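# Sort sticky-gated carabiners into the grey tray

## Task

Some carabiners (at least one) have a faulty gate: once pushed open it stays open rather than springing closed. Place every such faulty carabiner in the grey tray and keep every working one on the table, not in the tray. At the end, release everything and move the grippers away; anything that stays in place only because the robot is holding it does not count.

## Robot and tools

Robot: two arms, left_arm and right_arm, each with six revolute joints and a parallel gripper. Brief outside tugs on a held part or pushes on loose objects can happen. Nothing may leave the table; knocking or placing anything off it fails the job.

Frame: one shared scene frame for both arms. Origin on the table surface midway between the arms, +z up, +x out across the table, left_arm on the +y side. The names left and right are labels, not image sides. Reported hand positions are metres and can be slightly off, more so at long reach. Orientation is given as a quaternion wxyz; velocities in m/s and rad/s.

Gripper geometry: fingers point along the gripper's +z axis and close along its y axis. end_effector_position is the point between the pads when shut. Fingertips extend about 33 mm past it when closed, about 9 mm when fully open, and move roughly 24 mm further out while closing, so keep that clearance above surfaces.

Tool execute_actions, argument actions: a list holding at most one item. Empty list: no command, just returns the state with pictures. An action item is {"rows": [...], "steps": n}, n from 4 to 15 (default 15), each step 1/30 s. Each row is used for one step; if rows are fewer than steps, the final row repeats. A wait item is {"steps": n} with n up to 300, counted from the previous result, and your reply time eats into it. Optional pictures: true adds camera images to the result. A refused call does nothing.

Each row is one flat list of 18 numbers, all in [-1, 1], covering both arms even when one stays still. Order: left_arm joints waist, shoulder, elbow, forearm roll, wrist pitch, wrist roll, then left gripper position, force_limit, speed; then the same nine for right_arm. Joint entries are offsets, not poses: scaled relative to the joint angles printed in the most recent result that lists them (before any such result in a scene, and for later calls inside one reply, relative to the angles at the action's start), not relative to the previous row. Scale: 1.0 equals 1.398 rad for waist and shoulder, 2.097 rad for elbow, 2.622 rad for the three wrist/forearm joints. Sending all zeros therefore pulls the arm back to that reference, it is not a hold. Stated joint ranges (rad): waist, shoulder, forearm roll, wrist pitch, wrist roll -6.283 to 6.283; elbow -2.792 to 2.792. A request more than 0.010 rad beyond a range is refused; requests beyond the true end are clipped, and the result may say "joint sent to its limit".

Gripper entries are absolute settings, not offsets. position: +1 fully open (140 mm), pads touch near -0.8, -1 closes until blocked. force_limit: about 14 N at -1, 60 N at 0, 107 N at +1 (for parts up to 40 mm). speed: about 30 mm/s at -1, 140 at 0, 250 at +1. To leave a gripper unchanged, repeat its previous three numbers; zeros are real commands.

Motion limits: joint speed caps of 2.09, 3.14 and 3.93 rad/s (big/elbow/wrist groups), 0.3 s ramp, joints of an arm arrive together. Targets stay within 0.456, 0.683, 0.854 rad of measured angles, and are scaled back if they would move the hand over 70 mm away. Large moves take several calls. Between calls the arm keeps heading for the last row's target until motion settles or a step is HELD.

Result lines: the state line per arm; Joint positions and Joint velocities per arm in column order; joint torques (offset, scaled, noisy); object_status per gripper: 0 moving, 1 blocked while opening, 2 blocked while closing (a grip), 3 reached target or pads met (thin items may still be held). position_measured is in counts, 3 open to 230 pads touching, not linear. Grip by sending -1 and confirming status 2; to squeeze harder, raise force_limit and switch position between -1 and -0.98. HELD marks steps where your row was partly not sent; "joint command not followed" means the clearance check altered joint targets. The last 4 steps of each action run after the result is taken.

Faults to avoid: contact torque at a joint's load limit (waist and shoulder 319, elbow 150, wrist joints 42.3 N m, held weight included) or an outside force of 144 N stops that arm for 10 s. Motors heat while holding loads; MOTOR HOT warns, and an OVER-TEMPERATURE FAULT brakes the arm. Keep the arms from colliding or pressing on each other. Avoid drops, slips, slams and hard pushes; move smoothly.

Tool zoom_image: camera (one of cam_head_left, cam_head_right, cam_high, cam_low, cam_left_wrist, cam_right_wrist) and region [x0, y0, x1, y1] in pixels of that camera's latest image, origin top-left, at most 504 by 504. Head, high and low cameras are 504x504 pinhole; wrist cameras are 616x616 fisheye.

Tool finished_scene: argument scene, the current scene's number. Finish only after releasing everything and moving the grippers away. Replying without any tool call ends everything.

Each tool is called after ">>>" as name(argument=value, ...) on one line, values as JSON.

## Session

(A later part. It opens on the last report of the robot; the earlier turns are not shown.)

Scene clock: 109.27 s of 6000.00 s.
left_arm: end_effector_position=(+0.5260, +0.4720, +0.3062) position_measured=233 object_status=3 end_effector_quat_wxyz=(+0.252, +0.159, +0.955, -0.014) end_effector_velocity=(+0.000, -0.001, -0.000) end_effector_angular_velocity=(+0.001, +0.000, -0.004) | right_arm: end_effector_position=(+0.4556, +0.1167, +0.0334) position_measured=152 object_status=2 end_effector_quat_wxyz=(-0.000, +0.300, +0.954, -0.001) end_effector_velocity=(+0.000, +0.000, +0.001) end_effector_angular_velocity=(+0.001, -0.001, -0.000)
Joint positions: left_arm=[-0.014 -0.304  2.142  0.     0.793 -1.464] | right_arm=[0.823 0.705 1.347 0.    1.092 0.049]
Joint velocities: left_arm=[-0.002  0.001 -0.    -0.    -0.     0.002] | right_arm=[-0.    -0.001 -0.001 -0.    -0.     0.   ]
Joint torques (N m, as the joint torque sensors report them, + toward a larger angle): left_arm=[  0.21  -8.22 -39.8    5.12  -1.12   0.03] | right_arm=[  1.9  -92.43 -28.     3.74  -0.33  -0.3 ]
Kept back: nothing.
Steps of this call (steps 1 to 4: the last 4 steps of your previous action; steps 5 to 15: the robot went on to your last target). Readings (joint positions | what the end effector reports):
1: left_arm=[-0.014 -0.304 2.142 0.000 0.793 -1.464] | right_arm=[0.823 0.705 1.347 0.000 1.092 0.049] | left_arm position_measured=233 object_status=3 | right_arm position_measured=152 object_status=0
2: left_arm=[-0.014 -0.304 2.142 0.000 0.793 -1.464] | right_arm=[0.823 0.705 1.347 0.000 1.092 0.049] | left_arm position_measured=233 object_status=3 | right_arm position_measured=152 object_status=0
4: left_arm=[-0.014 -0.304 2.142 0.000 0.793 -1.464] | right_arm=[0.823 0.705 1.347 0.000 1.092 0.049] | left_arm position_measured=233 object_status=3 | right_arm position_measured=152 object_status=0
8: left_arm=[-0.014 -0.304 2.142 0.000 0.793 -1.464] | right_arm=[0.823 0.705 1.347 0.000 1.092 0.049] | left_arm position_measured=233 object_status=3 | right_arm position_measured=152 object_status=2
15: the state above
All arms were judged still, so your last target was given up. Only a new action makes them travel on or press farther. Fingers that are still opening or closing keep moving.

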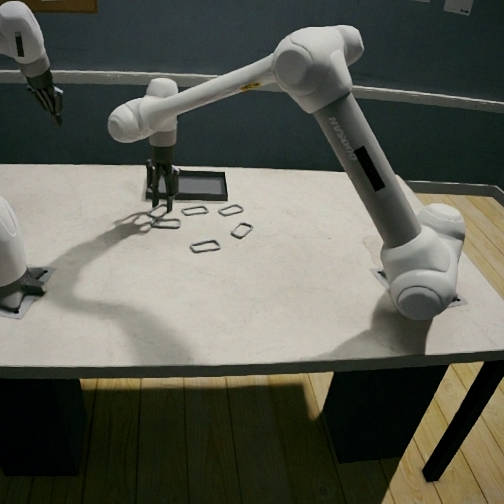

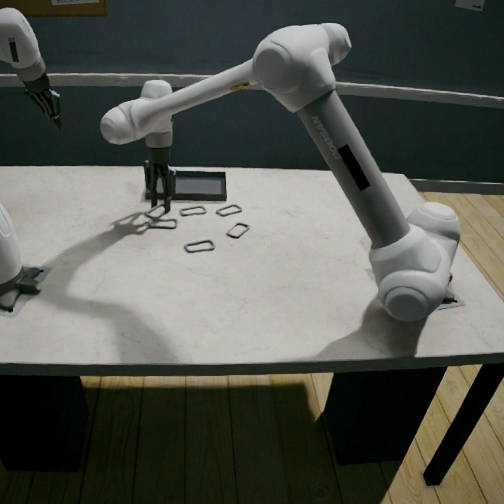

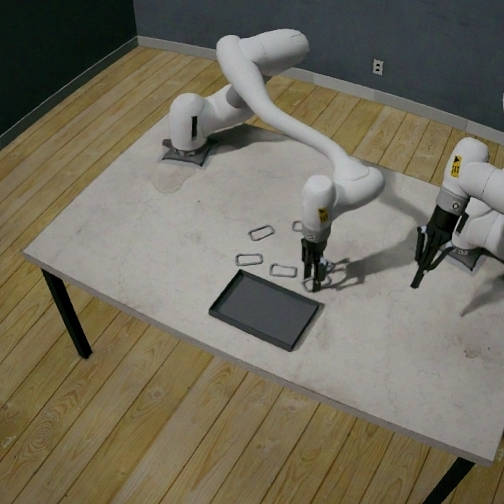

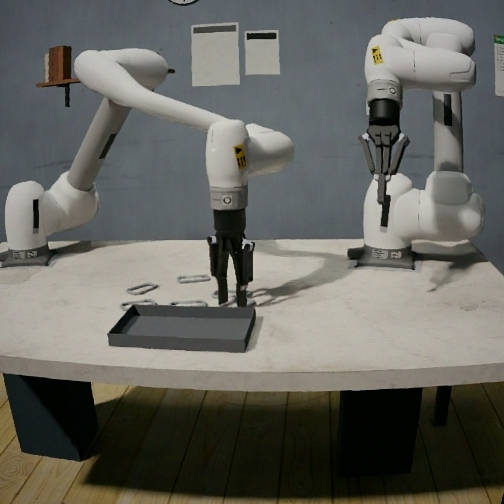

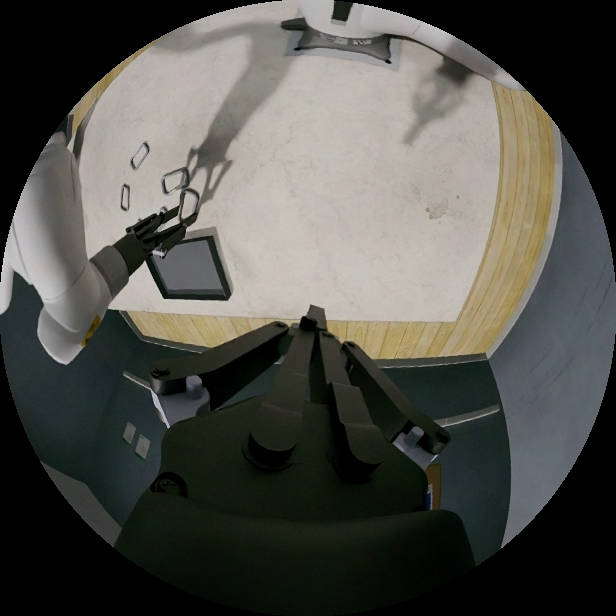

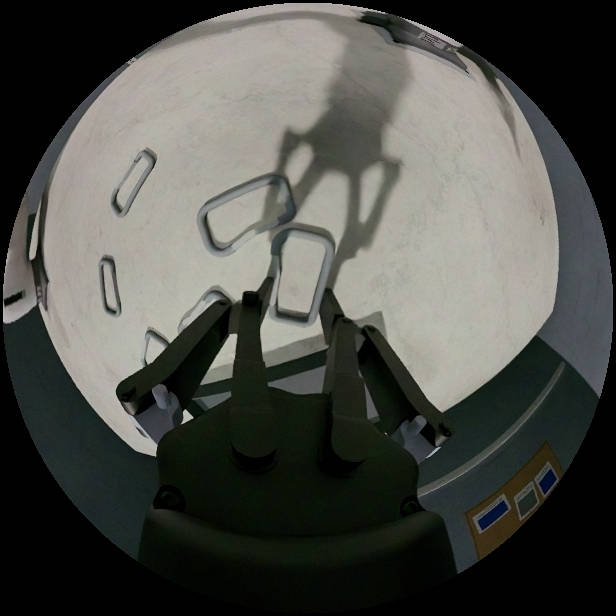

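>>> execute_actions(actions=[{"rows":[[0,0,0,0,0,0,-0.9,0,1,0,-0.001,-0.0005,0,0.0009,0,-0.47,-0.9,-0.7]],"steps":12}])

>>> execute_actions(actions=[{"rows":[[0,0,0,0,0,0,-0.9,0,1,0,-0.001,-0.0005,0,0.0009,0,-0.46,-0.9,-0.7]],"steps":12}])

>>> execute_actions(actions=[{"rows":[[0,0,0,0,0,0,-0.9,0,1,0,0,0,0,0,0,-0.47,-0.4,-0.7]],"steps":15}])

>>> execute_actions(actions=[{"steps":15}], pictures=true)

>>> zoom_image(camera="cam_right_wrist", region=[200,200,400,400])

Scene clock: 109.83 s of 6000.00 s.
left_arm: end_effector_position=(+0.5260, +0.4720, +0.3062) position_measured=233 object_status=3 end_effector_quat_wxyz=(+0.252, +0.159, +0.955, -0.014) end_effector_velocity=(-0.000, +0.001, +0.001) end_effector_angular_velocity=(+0.000, -0.002, +0.001) | right_arm: end_effector_position=(+0.4556, +0.1167, +0.0349) position_measured=152 object_status=2 end_effector_quat_wxyz=(-0.000, +0.300, +0.954, -0.001) end_effector_velocity=(-0.000, +0.000, +0.002) end_effector_angular_velocity=(+0.001, -0.000, +0.001)
Joint positions: left_arm=[-0.014 -0.304  2.142  0.     0.793 -1.464] | right_arm=[0.823 0.704 1.346 0.    1.094 0.049]
Joint velocities: left_arm=[ 0.003 -0.002 -0.     0.    -0.     0.001] | right_arm=[ 0.    -0.003 -0.     0.     0.002 -0.001]
Joint torques (N m, as the joint torque sensors report them, + toward a larger angle): left_arm=[  0.31  -7.67 -39.69   5.06  -1.01   0.1 ] | right_arm=[   2.69 -107.26  -35.23    4.12   -0.19   -0.4 ]
Steps of this call (steps 1 to 9: nothing new was sent; steps 10 to 17: the first 8 steps of this action). Readings (joint positions | what the end effector reports):
10: left_arm=[-0.014 -0.304 2.142 0.000 0.793 -1.464] | right_arm=[0.823 0.705 1.347 0.000 1.092 0.049] | left_arm position_measured=233 object_status=3 | right_arm position_measured=152 object_status=0
11: left_arm=[-0.014 -0.304 2.142 0.000 0.793 -1.464] | right_arm=[0.823 0.705 1.347 0.000 1.093 0.049] | left_arm position_measured=233 object_status=3 | right_arm position_measured=152 object_status=0
13: left_arm=[-0.014 -0.304 2.142 0.000 0.793 -1.464] | right_arm=[0.823 0.704 1.347 0.000 1.094 0.049] | left_arm position_measured=233 object_status=3 | right_arm position_measured=152 object_status=0
17: the state above

Scene clock: 110.23 s of 6000.00 s.
left_arm: end_effector_position=(+0.5260, +0.4720, +0.3062) position_measured=233 object_status=3 end_effector_quat_wxyz=(+0.252, +0.159, +0.955, -0.014) end_effector_velocity=(+0.000, +0.001, -0.000) end_effector_angular_velocity=(-0.000, +0.000, +0.002) | right_arm: end_effector_position=(+0.4556, +0.1167, +0.0368) position_measured=152 object_status=2 end_effector_quat_wxyz=(-0.000, +0.300, +0.954, -0.001) end_effector_velocity=(+0.000, -0.000, -0.001) end_effector_angular_velocity=(-0.002, +0.001, +0.001)
Joint positions: left_arm=[-0.014 -0.304  2.142  0.     0.793 -1.464] | right_arm=[0.823 0.702 1.345 0.    1.097 0.049]
Joint velocities: left_arm=[ 0.002  0.    -0.    -0.     0.    -0.   ] | right_arm=[-0.     0.002 -0.001 -0.     0.001 -0.001]
Joint torques (N m, as the joint torque sensors report them, + toward a larger angle): left_arm=[ -0.24  -7.42 -40.08   5.15  -1.11   0.06] | right_arm=[   3.53 -105.42  -34.55    4.     -0.17   -0.25]
Steps of this call (steps 1 to 4: the last 4 steps of your previous action; steps 5 to 12: the first 8 steps of this action, its rows measured from where the robot was after step 4). Readings (joint positions | what the end effector reports):
4: left_arm=[-0.014 -0.304 2.142 0.000 0.793 -1.464] | right_arm=[0.823 0.704 1.346 0.000 1.094 0.049] | left_arm position_measured=233 object_status=3 | right_arm position_measured=152 object_status=2
5: left_arm=[-0.014 -0.304 2.142 0.000 0.793 -1.464] | right_arm=[0.823 0.704 1.346 0.000 1.095 0.049] | left_arm position_measured=233 object_status=3 | right_arm position_measured=152 object_status=0
6: left_arm=[-0.014 -0.304 2.142 0.000 0.793 -1.464] | right_arm=[0.823 0.703 1.346 0.000 1.095 0.049] | left_arm position_measured=233 object_status=3 | right_arm position_measured=152 object_status=0
8: left_arm=[-0.014 -0.304 2.142 0.000 0.793 -1.464] | right_arm=[0.823 0.703 1.345 0.000 1.096 0.049] | left_arm position_measured=233 object_status=3 | right_arm position_measured=152 object_status=0
12: the state above

Scene clock: 110.73 s of 6000.00 s.
left_arm: end_effector_position=(+0.5260, +0.4720, +0.3062) position_measured=233 object_status=3 end_effector_quat_wxyz=(+0.252, +0.159, +0.955, -0.014) end_effector_velocity=(-0.000, +0.000, +0.000) end_effector_angular_velocity=(+0.001, -0.001, -0.000) | right_arm: end_effector_position=(+0.4556, +0.1167, +0.0368) position_measured=155 object_status=2 end_effector_quat_wxyz=(-0.000, +0.300, +0.954, -0.001) end_effector_velocity=(+0.000, -0.000, -0.002) end_effector_angular_velocity=(-0.002, +0.001, +0.000)
Joint positions: left_arm=[-0.014 -0.304  2.142  0.     0.793 -1.464] | right_arm=[0.823 0.702 1.345 0.    1.097 0.049]
Joint velocities: left_arm=[-0.    -0.001  0.     0.001 -0.    -0.   ] | right_arm=[-0.     0.002  0.    -0.    -0.    -0.   ]
Joint torques (N m, as the joint torque sensors report them, + toward a larger angle): left_arm=[ -0.11  -7.94 -39.69   5.17  -1.11  -0.03] | right_arm=[   1.96 -107.1   -35.54    3.97    0.05   -0.34]
Steps of this call (steps 1 to 4: the last 4 steps of your previous action; steps 5 to 15: the first 11 steps of this action, its rows measured from where the robot was after step 4). Readings (joint positions | what the end effector reports):
4: left_arm=[-0.014 -0.304 2.142 0.000 0.793 -1.464] | right_arm=[0.823 0.702 1.345 0.000 1.097 0.049] | left_arm position_measured=233 object_status=3 | right_arm position_measured=152 object_status=2
5: left_arm=[-0.014 -0.304 2.142 0.000 0.793 -1.464] | right_arm=[0.823 0.702 1.345 0.000 1.097 0.049] | left_arm position_measured=233 object_status=3 | right_arm position_measured=152 object_status=0
6: left_arm=[-0.014 -0.304 2.142 0.000 0.793 -1.464] | right_arm=[0.823 0.702 1.345 0.000 1.097 0.049] | left_arm position_measured=233 object_status=3 | right_arm position_measured=155 object_status=0
8: left_arm=[-0.014 -0.304 2.142 0.000 0.793 -1.464] | right_arm=[0.823 0.702 1.345 0.000 1.097 0.049] | left_arm position_measured=233 object_status=3 | right_arm position_measured=155 object_status=0
12: left_arm=[-0.014 -0.304 2.142 0.000 0.793 -1.464] | right_arm=[0.823 0.702 1.345 0.000 1.097 0.049] | left_arm position_measured=233 object_status=3 | right_arm position_measured=155 object_status=2
15: the state above

Scene clock: 111.23 s of 6000.00 s.
left_arm: end_effector_position=(+0.5260, +0.4720, +0.3062) position_measured=233 object_status=3 end_effector_quat_wxyz=(+0.252, +0.159, +0.955, -0.014) end_effector_velocity=(+0.000, -0.000, -0.000) end_effector_angular_velocity=(-0.000, +0.001, +0.000) | right_arm: end_effector_position=(+0.4556, +0.1167, +0.0368) position_measured=155 object_status=2 end_effector_quat_wxyz=(-0.000, +0.300, +0.954, -0.001) end_effector_velocity=(-0.000, -0.000, +0.001) end_effector_angular_velocity=(+0.000, -0.000, -0.001)
Joint positions: left_arm=[-0.014 -0.304  2.142  0.     0.793 -1.464] | right_arm=[0.823 0.702 1.345 0.    1.097 0.049]
Joint velocities: left_arm=[ 0.     0.001 -0.    -0.     0.     0.   ] | right_arm=[ 0.    -0.001  0.001 -0.    -0.     0.001]
Joint torques (N m, as the joint torque sensors report them, + toward a larger angle): left_arm=[ -0.69  -8.05 -39.71   5.1   -0.99   0.03] | right_arm=[   1.65 -105.79  -34.85    4.06   -0.27   -0.47]
Kept back: nothing.
Steps of this call (steps 1 to 4: the last 4 steps of your previous action; steps 5 to 15: the robot went on to your last target). Readings (joint positions | what the end effector reports):
1: left_arm=[-0.014 -0.304 2.142 0.000 0.793 -1.464] | right_arm=[0.823 0.702 1.345 0.000 1.097 0.049] | left_arm position_measured=233 object_status=3 | right_arm position_measured=155 object_status=2
2: left_arm=[-0.014 -0.304 2.142 0.000 0.793 -1.464] | right_arm=[0.823 0.702 1.345 0.000 1.097 0.049] | left_arm position_measured=233 object_status=3 | right_arm position_measured=155 object_status=2
4: left_arm=[-0.014 -0.304 2.142 0.000 0.793 -1.464] | right_arm=[0.823 0.702 1.345 0.000 1.097 0.049] | left_arm position_measured=233 object_status=3 | right_arm position_measured=155 object_status=2
8: left_arm=[-0.014 -0.304 2.142 0.000 0.793 -1.464] | right_arm=[0.823 0.702 1.345 0.000 1.097 0.049] | left_arm position_measured=233 object_status=3 | right_arm position_measured=155 object_status=2
15: the state above
All arms were judged still, so your last target was given up. Only a new action makes them travel on or press farther. Fingers that are still opening or closing keep moving.

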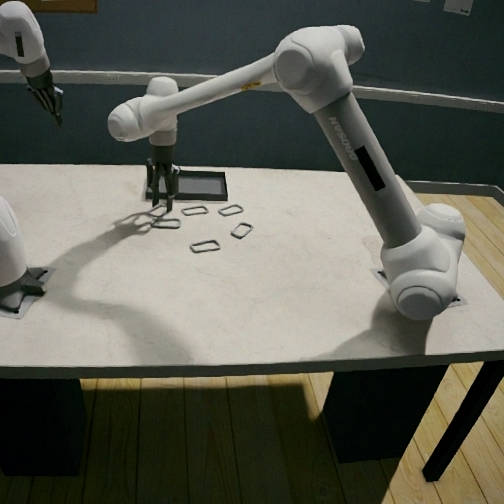

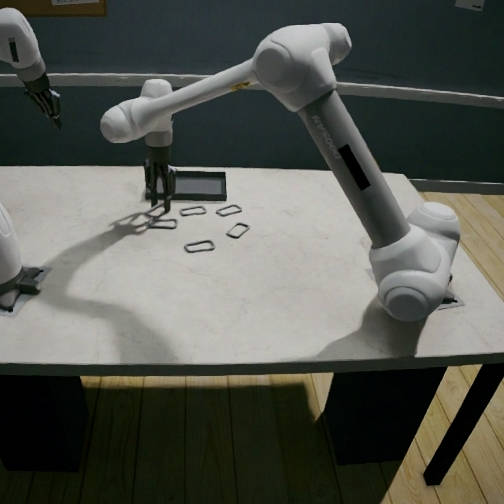

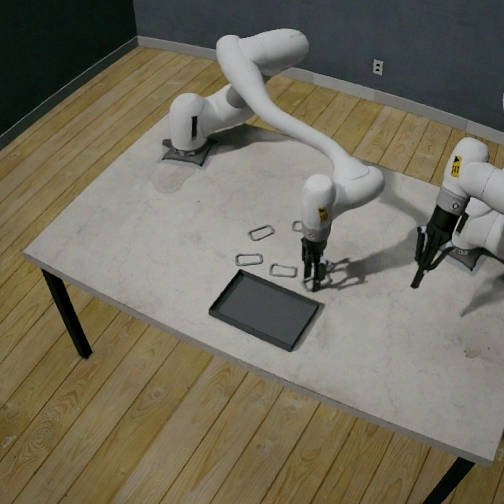

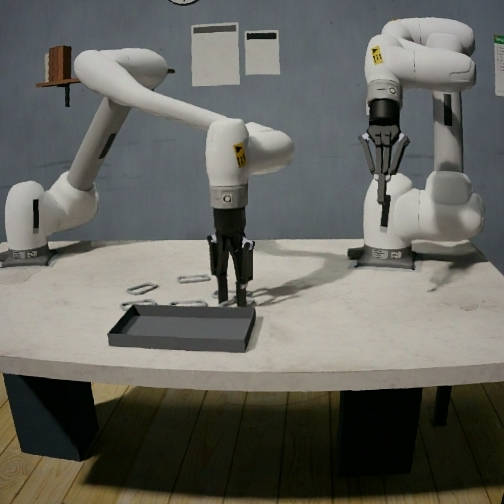

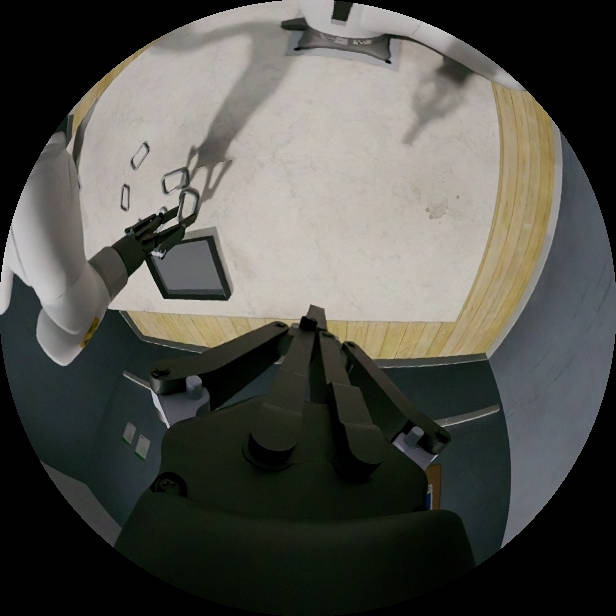

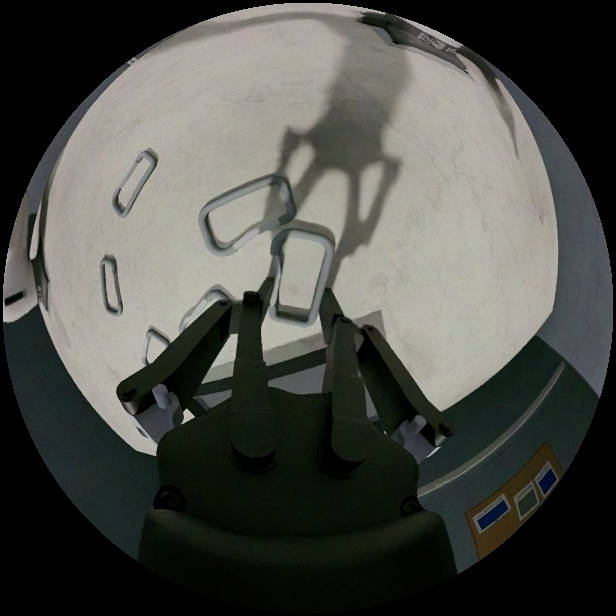

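Region (200, 200, 400, 400) of cam_right_wrist's 616x616 image, scaled by 2.520, with more detail than that image has.

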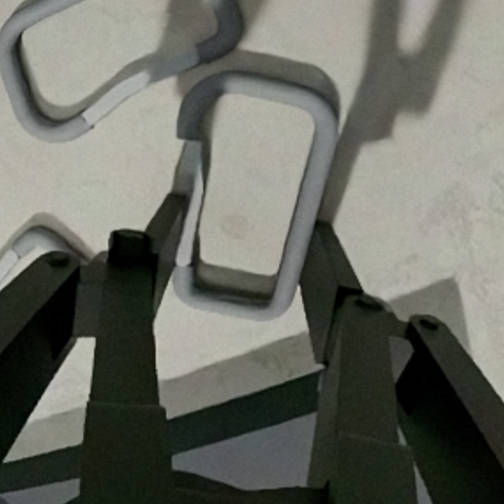

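>>> execute_actions(actions=[{"rows":[[0,0,0,0,0,0,-0.9,0,1,0,0,0,0,0,0,0.05,-0.9,-0.3]],"steps":12}])

>>> execute_actions(actions=[{"rows":[[0,0,0,0,0,0,-0.9,0,1,0.012,0.0015,0.0008,0,-0.0014,0.0064,0.05,-0.9,-0.3]],"steps":15}])

>>> execute_actions(actions=[{"steps":8}], pictures=true)

>>> zoom_image(camera="cam_right_wrist", region=[200,200,400,400])

Scene clock: 111.77 s of 6000.00 s.
left_arm: end_effector_position=(+0.5260, +0.4720, +0.3062) position_measured=233 object_status=3 end_effector_quat_wxyz=(+0.252, +0.159, +0.955, -0.014) end_effector_velocity=(-0.000, +0.000, +0.000) end_effector_angular_velocity=(+0.000, -0.000, -0.000) | right_arm: end_effector_position=(+0.4556, +0.1167, +0.0368) position_measured=123 object_status=0 end_effector_quat_wxyz=(-0.000, +0.300, +0.954, -0.001) end_effector_velocity=(+0.000, -0.000, -0.000) end_effector_angular_velocity=(-0.000, +0.001, -0.001)
Joint positions: left_arm=[-0.014 -0.304  2.142  0.     0.793 -1.464] | right_arm=[0.823 0.702 1.345 0.    1.097 0.049]
Joint velocities: left_arm=[-0. -0. -0.  0.  0.  0.] | right_arm=[-0.  0. -0.  0.  0.  0.]
Joint torques (N m, as the joint torque sensors report them, + toward a larger angle): left_arm=[ -0.7   -7.17 -39.97   5.09  -1.09  -0.07] | right_arm=[   2.56 -104.55  -35.35    3.96   -0.17   -0.49]
Steps of this call (steps 1 to 8: nothing new was sent; steps 9 to 16: the first 8 steps of this action). Readings (joint positions | what the end effector reports):
9: left_arm=[-0.014 -0.304 2.142 0.000 0.793 -1.464] | right_arm=[0.823 0.702 1.345 0.000 1.097 0.049] | left_arm position_measured=233 object_status=3 | right_arm position_measured=155 object_status=0
10: left_arm=[-0.014 -0.304 2.142 0.000 0.793 -1.464] | right_arm=[0.823 0.702 1.345 0.000 1.097 0.049] | left_arm position_measured=233 object_status=3 | right_arm position_measured=155 object_status=0
12: left_arm=[-0.014 -0.304 2.142 0.000 0.793 -1.464] | right_arm=[0.823 0.702 1.345 0.000 1.097 0.049] | left_arm position_measured=233 object_status=3 | right_arm position_measured=141 object_status=0
16: the state above

Scene clock: 112.27 s of 6000.00 s.
left_arm: end_effector_position=(+0.5260, +0.4720, +0.3062) position_measured=233 object_status=3 end_effector_quat_wxyz=(+0.252, +0.159, +0.955, -0.014) end_effector_velocity=(+0.000, +0.000, -0.001) end_effector_angular_velocity=(-0.000, +0.001, +0.002) | right_arm: end_effector_position=(+0.4427, +0.1240, +0.0343) position_measured=123 object_status=3 end_effector_quat_wxyz=(-0.000, +0.300, +0.954, -0.001) end_effector_velocity=(-0.002, +0.001, -0.002) end_effector_angular_velocity=(-0.001, +0.000, +0.001)
Joint positions: left_arm=[-0.014 -0.304  2.142  0.     0.793 -1.464] | right_arm=[0.839 0.704 1.347 0.    1.093 0.066]
Joint velocities: left_arm=[ 0.001  0.001 -0.    -0.     0.    -0.001] | right_arm=[ 0.003  0.002 -0.    -0.    -0.001  0.002]
Joint torques (N m, as the joint torque sensors report them, + toward a larger angle): left_arm=[ -0.26  -7.48 -39.73   5.13  -1.02   0.02] | right_arm=[   2.65 -103.8   -35.38    3.95   -0.17   -0.34]
Steps of this call (steps 1 to 4: the last 4 steps of your previous action; steps 5 to 15: the first 11 steps of this action, its rows measured from where the robot was after step 4). Readings (joint positions | what the end effector reports):
4: left_arm=[-0.014 -0.304 2.142 0.000 0.793 -1.464] | right_arm=[0.823 0.702 1.345 0.000 1.097 0.049] | left_arm position_measured=233 object_status=3 | right_arm position_measured=123 object_status=0
5: left_arm=[-0.014 -0.304 2.142 0.000 0.793 -1.464] | right_arm=[0.823 0.702 1.345 0.000 1.097 0.049] | left_arm position_measured=233 object_status=3 | right_arm position_measured=123 object_status=0
6: left_arm=[-0.014 -0.304 2.142 0.000 0.793 -1.464] | right_arm=[0.825 0.702 1.345 0.000 1.097 0.052] | left_arm position_measured=233 object_status=3 | right_arm position_measured=123 object_status=3
8: left_arm=[-0.014 -0.304 2.142 0.000 0.793 -1.464] | right_arm=[0.834 0.703 1.346 0.000 1.095 0.061] | left_arm position_measured=233 object_status=3 | right_arm position_measured=123 object_status=3
12: left_arm=[-0.014 -0.304 2.142 0.000 0.793 -1.464] | right_arm=[0.839 0.704 1.347 0.000 1.093 0.065] | left_arm position_measured=233 object_status=3 | right_arm position_measured=123 object_status=3
15: the state above

Scene clock: 112.53 s of 6000.00 s.
left_arm: end_effector_position=(+0.5260, +0.4720, +0.3062) position_measured=233 object_status=3 end_effector_quat_wxyz=(+0.252, +0.159, +0.955, -0.014) end_effector_velocity=(-0.000, -0.000, +0.000) end_effector_angular_velocity=(-0.001, -0.000, -0.000) | right_arm: end_effector_position=(+0.4425, +0.1241, +0.0341) position_measured=123 object_status=3 end_effector_quat_wxyz=(-0.000, +0.300, +0.954, -0.001) end_effector_velocity=(-0.000, +0.000, -0.000) end_effector_angular_velocity=(-0.000, -0.000, +0.001)
Joint positions: left_arm=[-0.014 -0.304  2.142  0.     0.793 -1.464] | right_arm=[0.84  0.704 1.347 0.    1.093 0.066]
Joint velocities: left_arm=[-0.    -0.001  0.    -0.001 -0.     0.   ] | right_arm=[ 0.     0.     0.    -0.    -0.    -0.001]
Joint torques (N m, as the joint torque sensors report them, + toward a larger angle): left_arm=[ -0.6   -7.99 -39.9    5.01  -1.05   0.04] | right_arm=[   3.52 -106.64  -34.99    4.06    0.11   -0.13]
Kept back: nothing.
Steps of this call (steps 1 to 4: the last 4 steps of your previous action; steps 5 to 8: the robot went on to your last target). Readings (joint positions | what the end effector reports):
1: left_arm=[-0.014 -0.304 2.142 0.000 0.793 -1.464] | right_arm=[0.840 0.704 1.347 0.000 1.093 0.066] | left_arm position_measured=233 object_status=3 | right_arm position_measured=123 object_status=3
2: left_arm=[-0.014 -0.304 2.142 0.000 0.793 -1.464] | right_arm=[0.840 0.704 1.347 0.000 1.093 0.066] | left_arm position_measured=233 object_status=3 | right_arm position_measured=123 object_status=3
4: left_arm=[-0.014 -0.304 2.142 0.000 0.793 -1.464] | right_arm=[0.840 0.704 1.347 0.000 1.093 0.066] | left_arm position_measured=233 object_status=3 | right_arm position_measured=123 object_status=3
8: the state above

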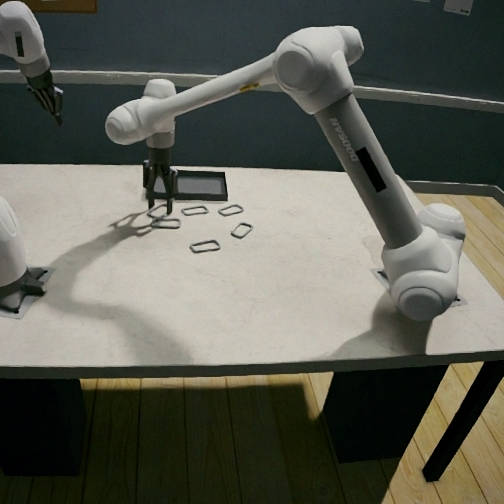

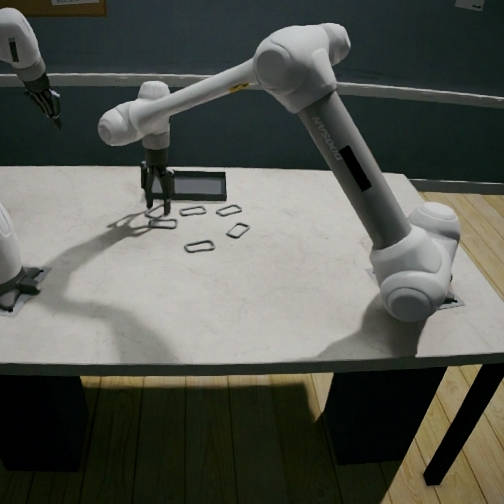

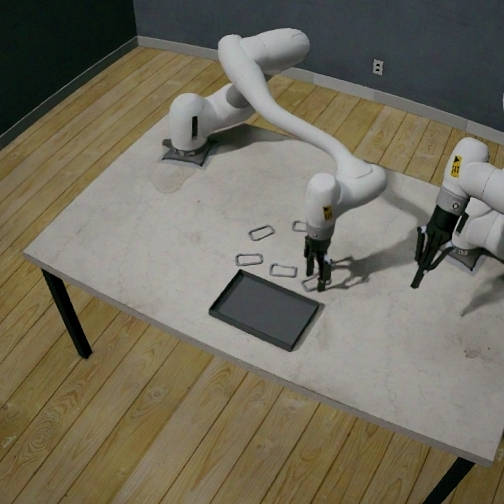

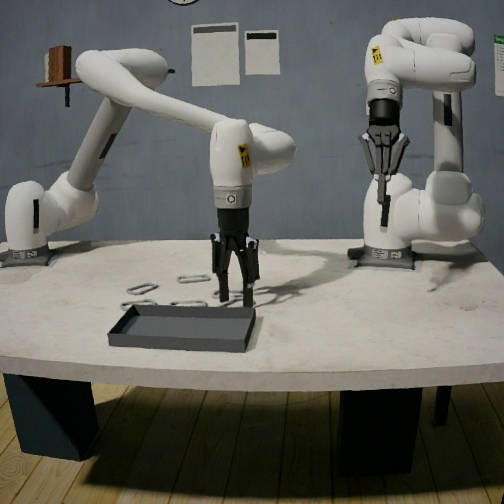

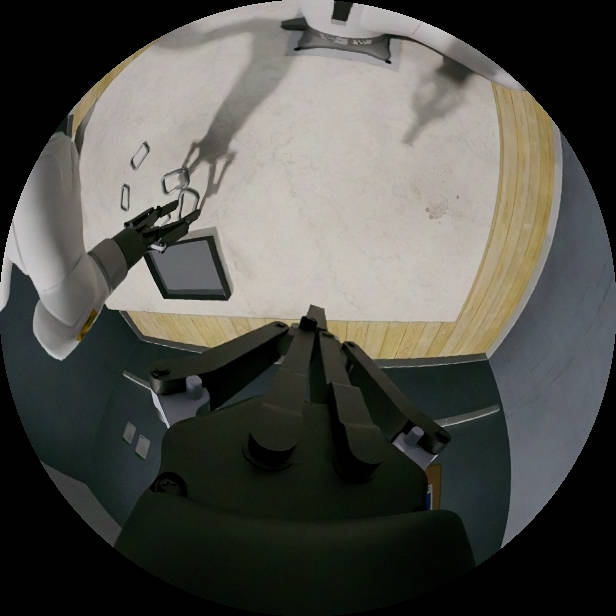

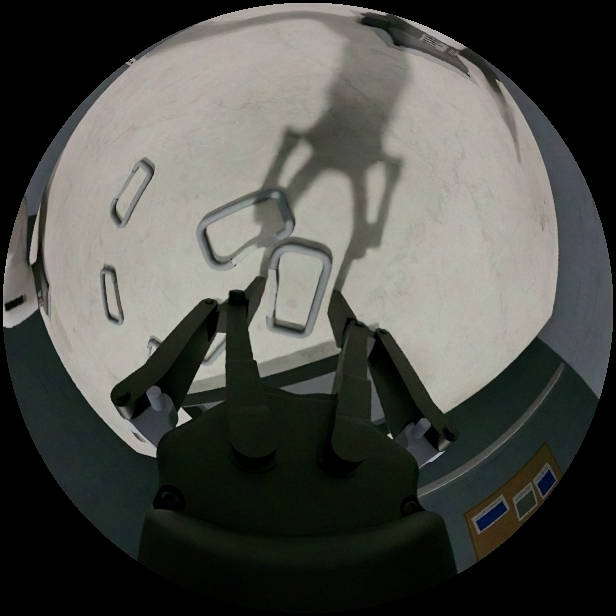

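Region (200, 200, 400, 400) of cam_right_wrist's 616x616 image, scaled by 2.520, with more detail than that image has.

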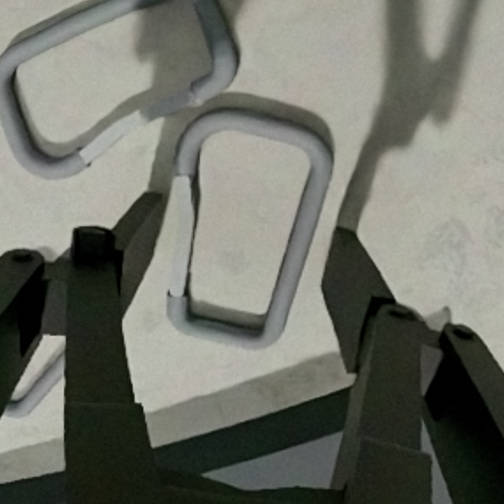

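>>> execute_actions(actions=[{"rows":[[0,0,0,0,0,0,-0.9,0,1,0.003,0,0,0,0,0.066,0.05,-0.9,-0.3]],"steps":15}])

>>> execute_actions(actions=[{"steps":6}], pictures=true)

>>> zoom_image(camera="cam_right_wrist", region=[200,200,400,400])

Scene clock: 113.10 s of 6000.00 s.
left_arm: end_effector_position=(+0.5260, +0.4720, +0.3062) position_measured=233 object_status=3 end_effector_quat_wxyz=(+0.252, +0.159, +0.955, -0.014) end_effector_velocity=(+0.000, +0.001, +0.000) end_effector_angular_velocity=(-0.002, -0.000, +0.004) | right_arm: end_effector_position=(+0.4392, +0.1259, +0.0341) position_measured=123 object_status=3 end_effector_quat_wxyz=(-0.000, +0.378, +0.926, -0.001) end_effector_velocity=(-0.001, +0.000, +0.000) end_effector_angular_velocity=(+0.000, -0.000, -0.028)
Joint positions: left_arm=[-0.014 -0.304  2.142  0.     0.793 -1.464] | right_arm=[0.844 0.704 1.347 0.    1.093 0.237]
Joint velocities: left_arm=[ 0.002 -0.001  0.    -0.001  0.    -0.002] | right_arm=[ 0.001 -0.001  0.     0.    -0.     0.029]
Joint torques (N m, as the joint torque sensors report them, + toward a larger angle): left_arm=[ -0.45  -7.33 -39.62   5.11  -1.04   0.04] | right_arm=[   1.56 -105.6   -36.04    4.07   -0.04   -0.33]
Steps of this call (steps 1 to 6: the robot went on to your last target; steps 7 to 17: the first 11 steps of this action). Readings (joint positions | what the end effector reports):
7: left_arm=[-0.014 -0.304 2.142 0.000 0.793 -1.464] | right_arm=[0.840 0.704 1.347 0.000 1.093 0.066] | left_arm position_measured=233 object_status=3 | right_arm position_measured=123 object_status=3
8: left_arm=[-0.014 -0.304 2.142 0.000 0.793 -1.464] | right_arm=[0.840 0.704 1.347 0.000 1.093 0.074] | left_arm position_measured=233 object_status=3 | right_arm position_measured=123 object_status=3
10: left_arm=[-0.014 -0.304 2.142 0.000 0.793 -1.464] | right_arm=[0.841 0.704 1.347 0.000 1.093 0.129] | left_arm position_measured=233 object_status=3 | right_arm position_measured=123 object_status=3
14: left_arm=[-0.014 -0.304 2.142 0.000 0.793 -1.464] | right_arm=[0.844 0.704 1.347 0.000 1.093 0.229] | left_arm position_measured=233 object_status=3 | right_arm position_measured=123 object_status=3
17: the state above

Scene clock: 113.30 s of 6000.00 s.
left_arm: end_effector_position=(+0.5260, +0.4720, +0.3062) position_measured=233 object_status=3 end_effector_quat_wxyz=(+0.252, +0.159, +0.955, -0.014) end_effector_velocity=(+0.000, -0.000, -0.000) end_effector_angular_velocity=(+0.000, +0.000, -0.001) | right_arm: end_effector_position=(+0.4392, +0.1259, +0.0341) position_measured=123 object_status=3 end_effector_quat_wxyz=(-0.000, +0.379, +0.925, -0.001) end_effector_velocity=(+0.000, -0.000, -0.000) end_effector_angular_velocity=(-0.001, -0.000, -0.001)
Joint positions: left_arm=[-0.014 -0.304  2.142  0.     0.793 -1.464] | right_arm=[0.844 0.704 1.347 0.    1.093 0.239]
Joint velocities: left_arm=[-0.001  0.     0.    -0.    -0.     0.001] | right_arm=[-0.     0.     0.    -0.     0.     0.001]
Joint torques (N m, as the joint torque sensors report them, + toward a larger angle): left_arm=[  0.12  -7.6  -39.61   5.04  -1.05   0.02] | right_arm=[   3.16 -104.98  -35.79    4.11   -0.11   -0.19]
Kept back: nothing.
Steps of this call (steps 1 to 4: the last 4 steps of your previous action; steps 5 to 6: the robot went on to your last target). Readings (joint positions | what the end effector reports):
1: left_arm=[-0.014 -0.304 2.142 0.000 0.793 -1.464] | right_arm=[0.844 0.704 1.347 0.000 1.093 0.238] | left_arm position_measured=233 object_status=3 | right_arm position_measured=123 object_status=3
2: left_arm=[-0.014 -0.304 2.142 0.000 0.793 -1.464] | right_arm=[0.844 0.704 1.347 0.000 1.093 0.238] | left_arm position_measured=233 object_status=3 | right_arm position_measured=123 object_status=3
4: left_arm=[-0.014 -0.304 2.142 0.000 0.793 -1.464] | right_arm=[0.844 0.704 1.347 0.000 1.093 0.239] | left_arm position_measured=233 object_status=3 | right_arm position_measured=123 object_status=3
6: the state above

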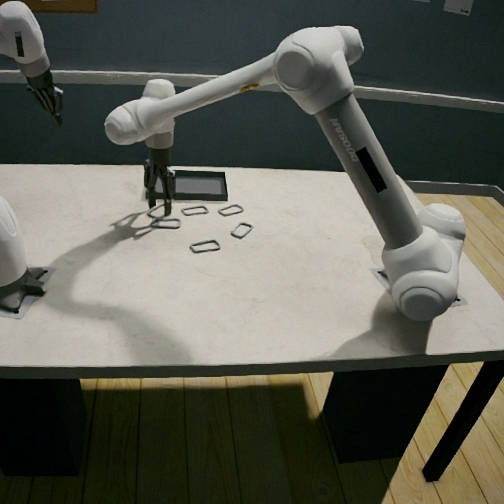

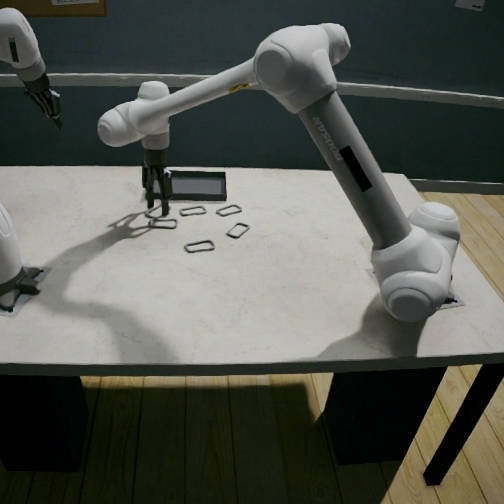

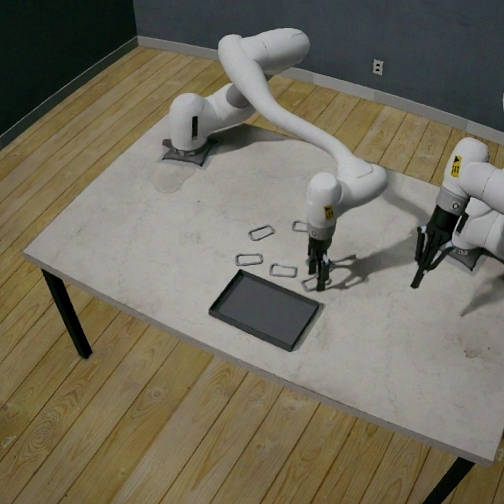

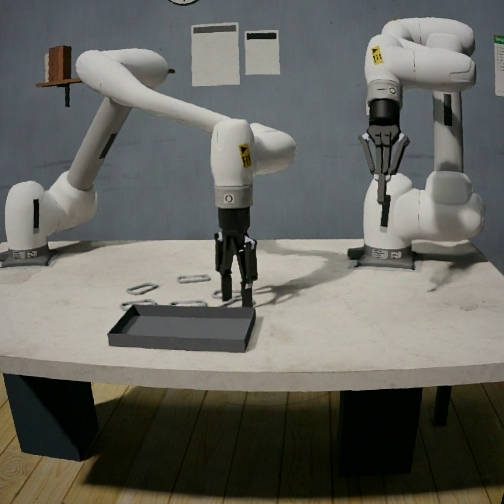

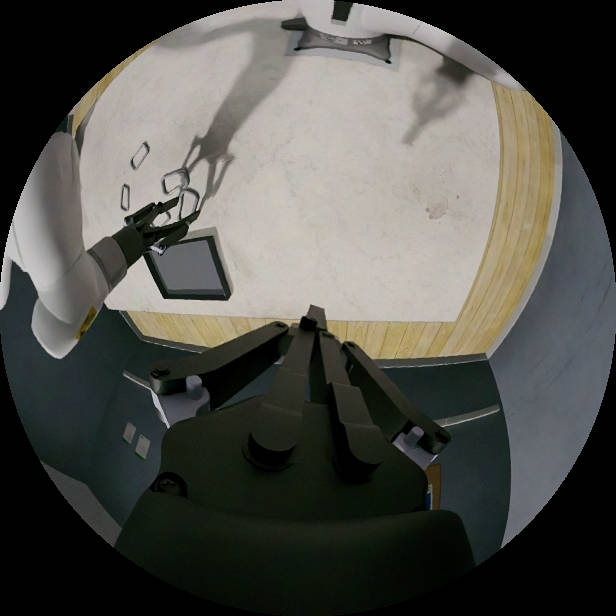

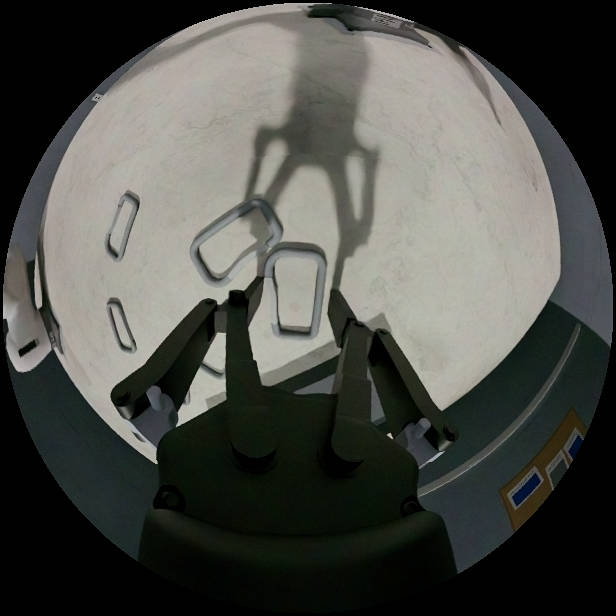

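Region (200, 200, 400, 400) of cam_right_wrist's 616x616 image, scaled by 2.520, with more detail than that image has.

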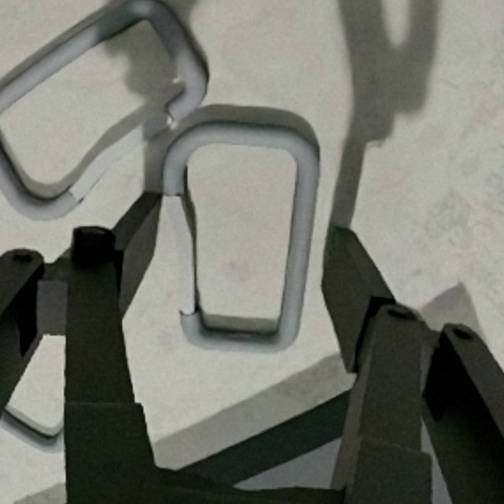

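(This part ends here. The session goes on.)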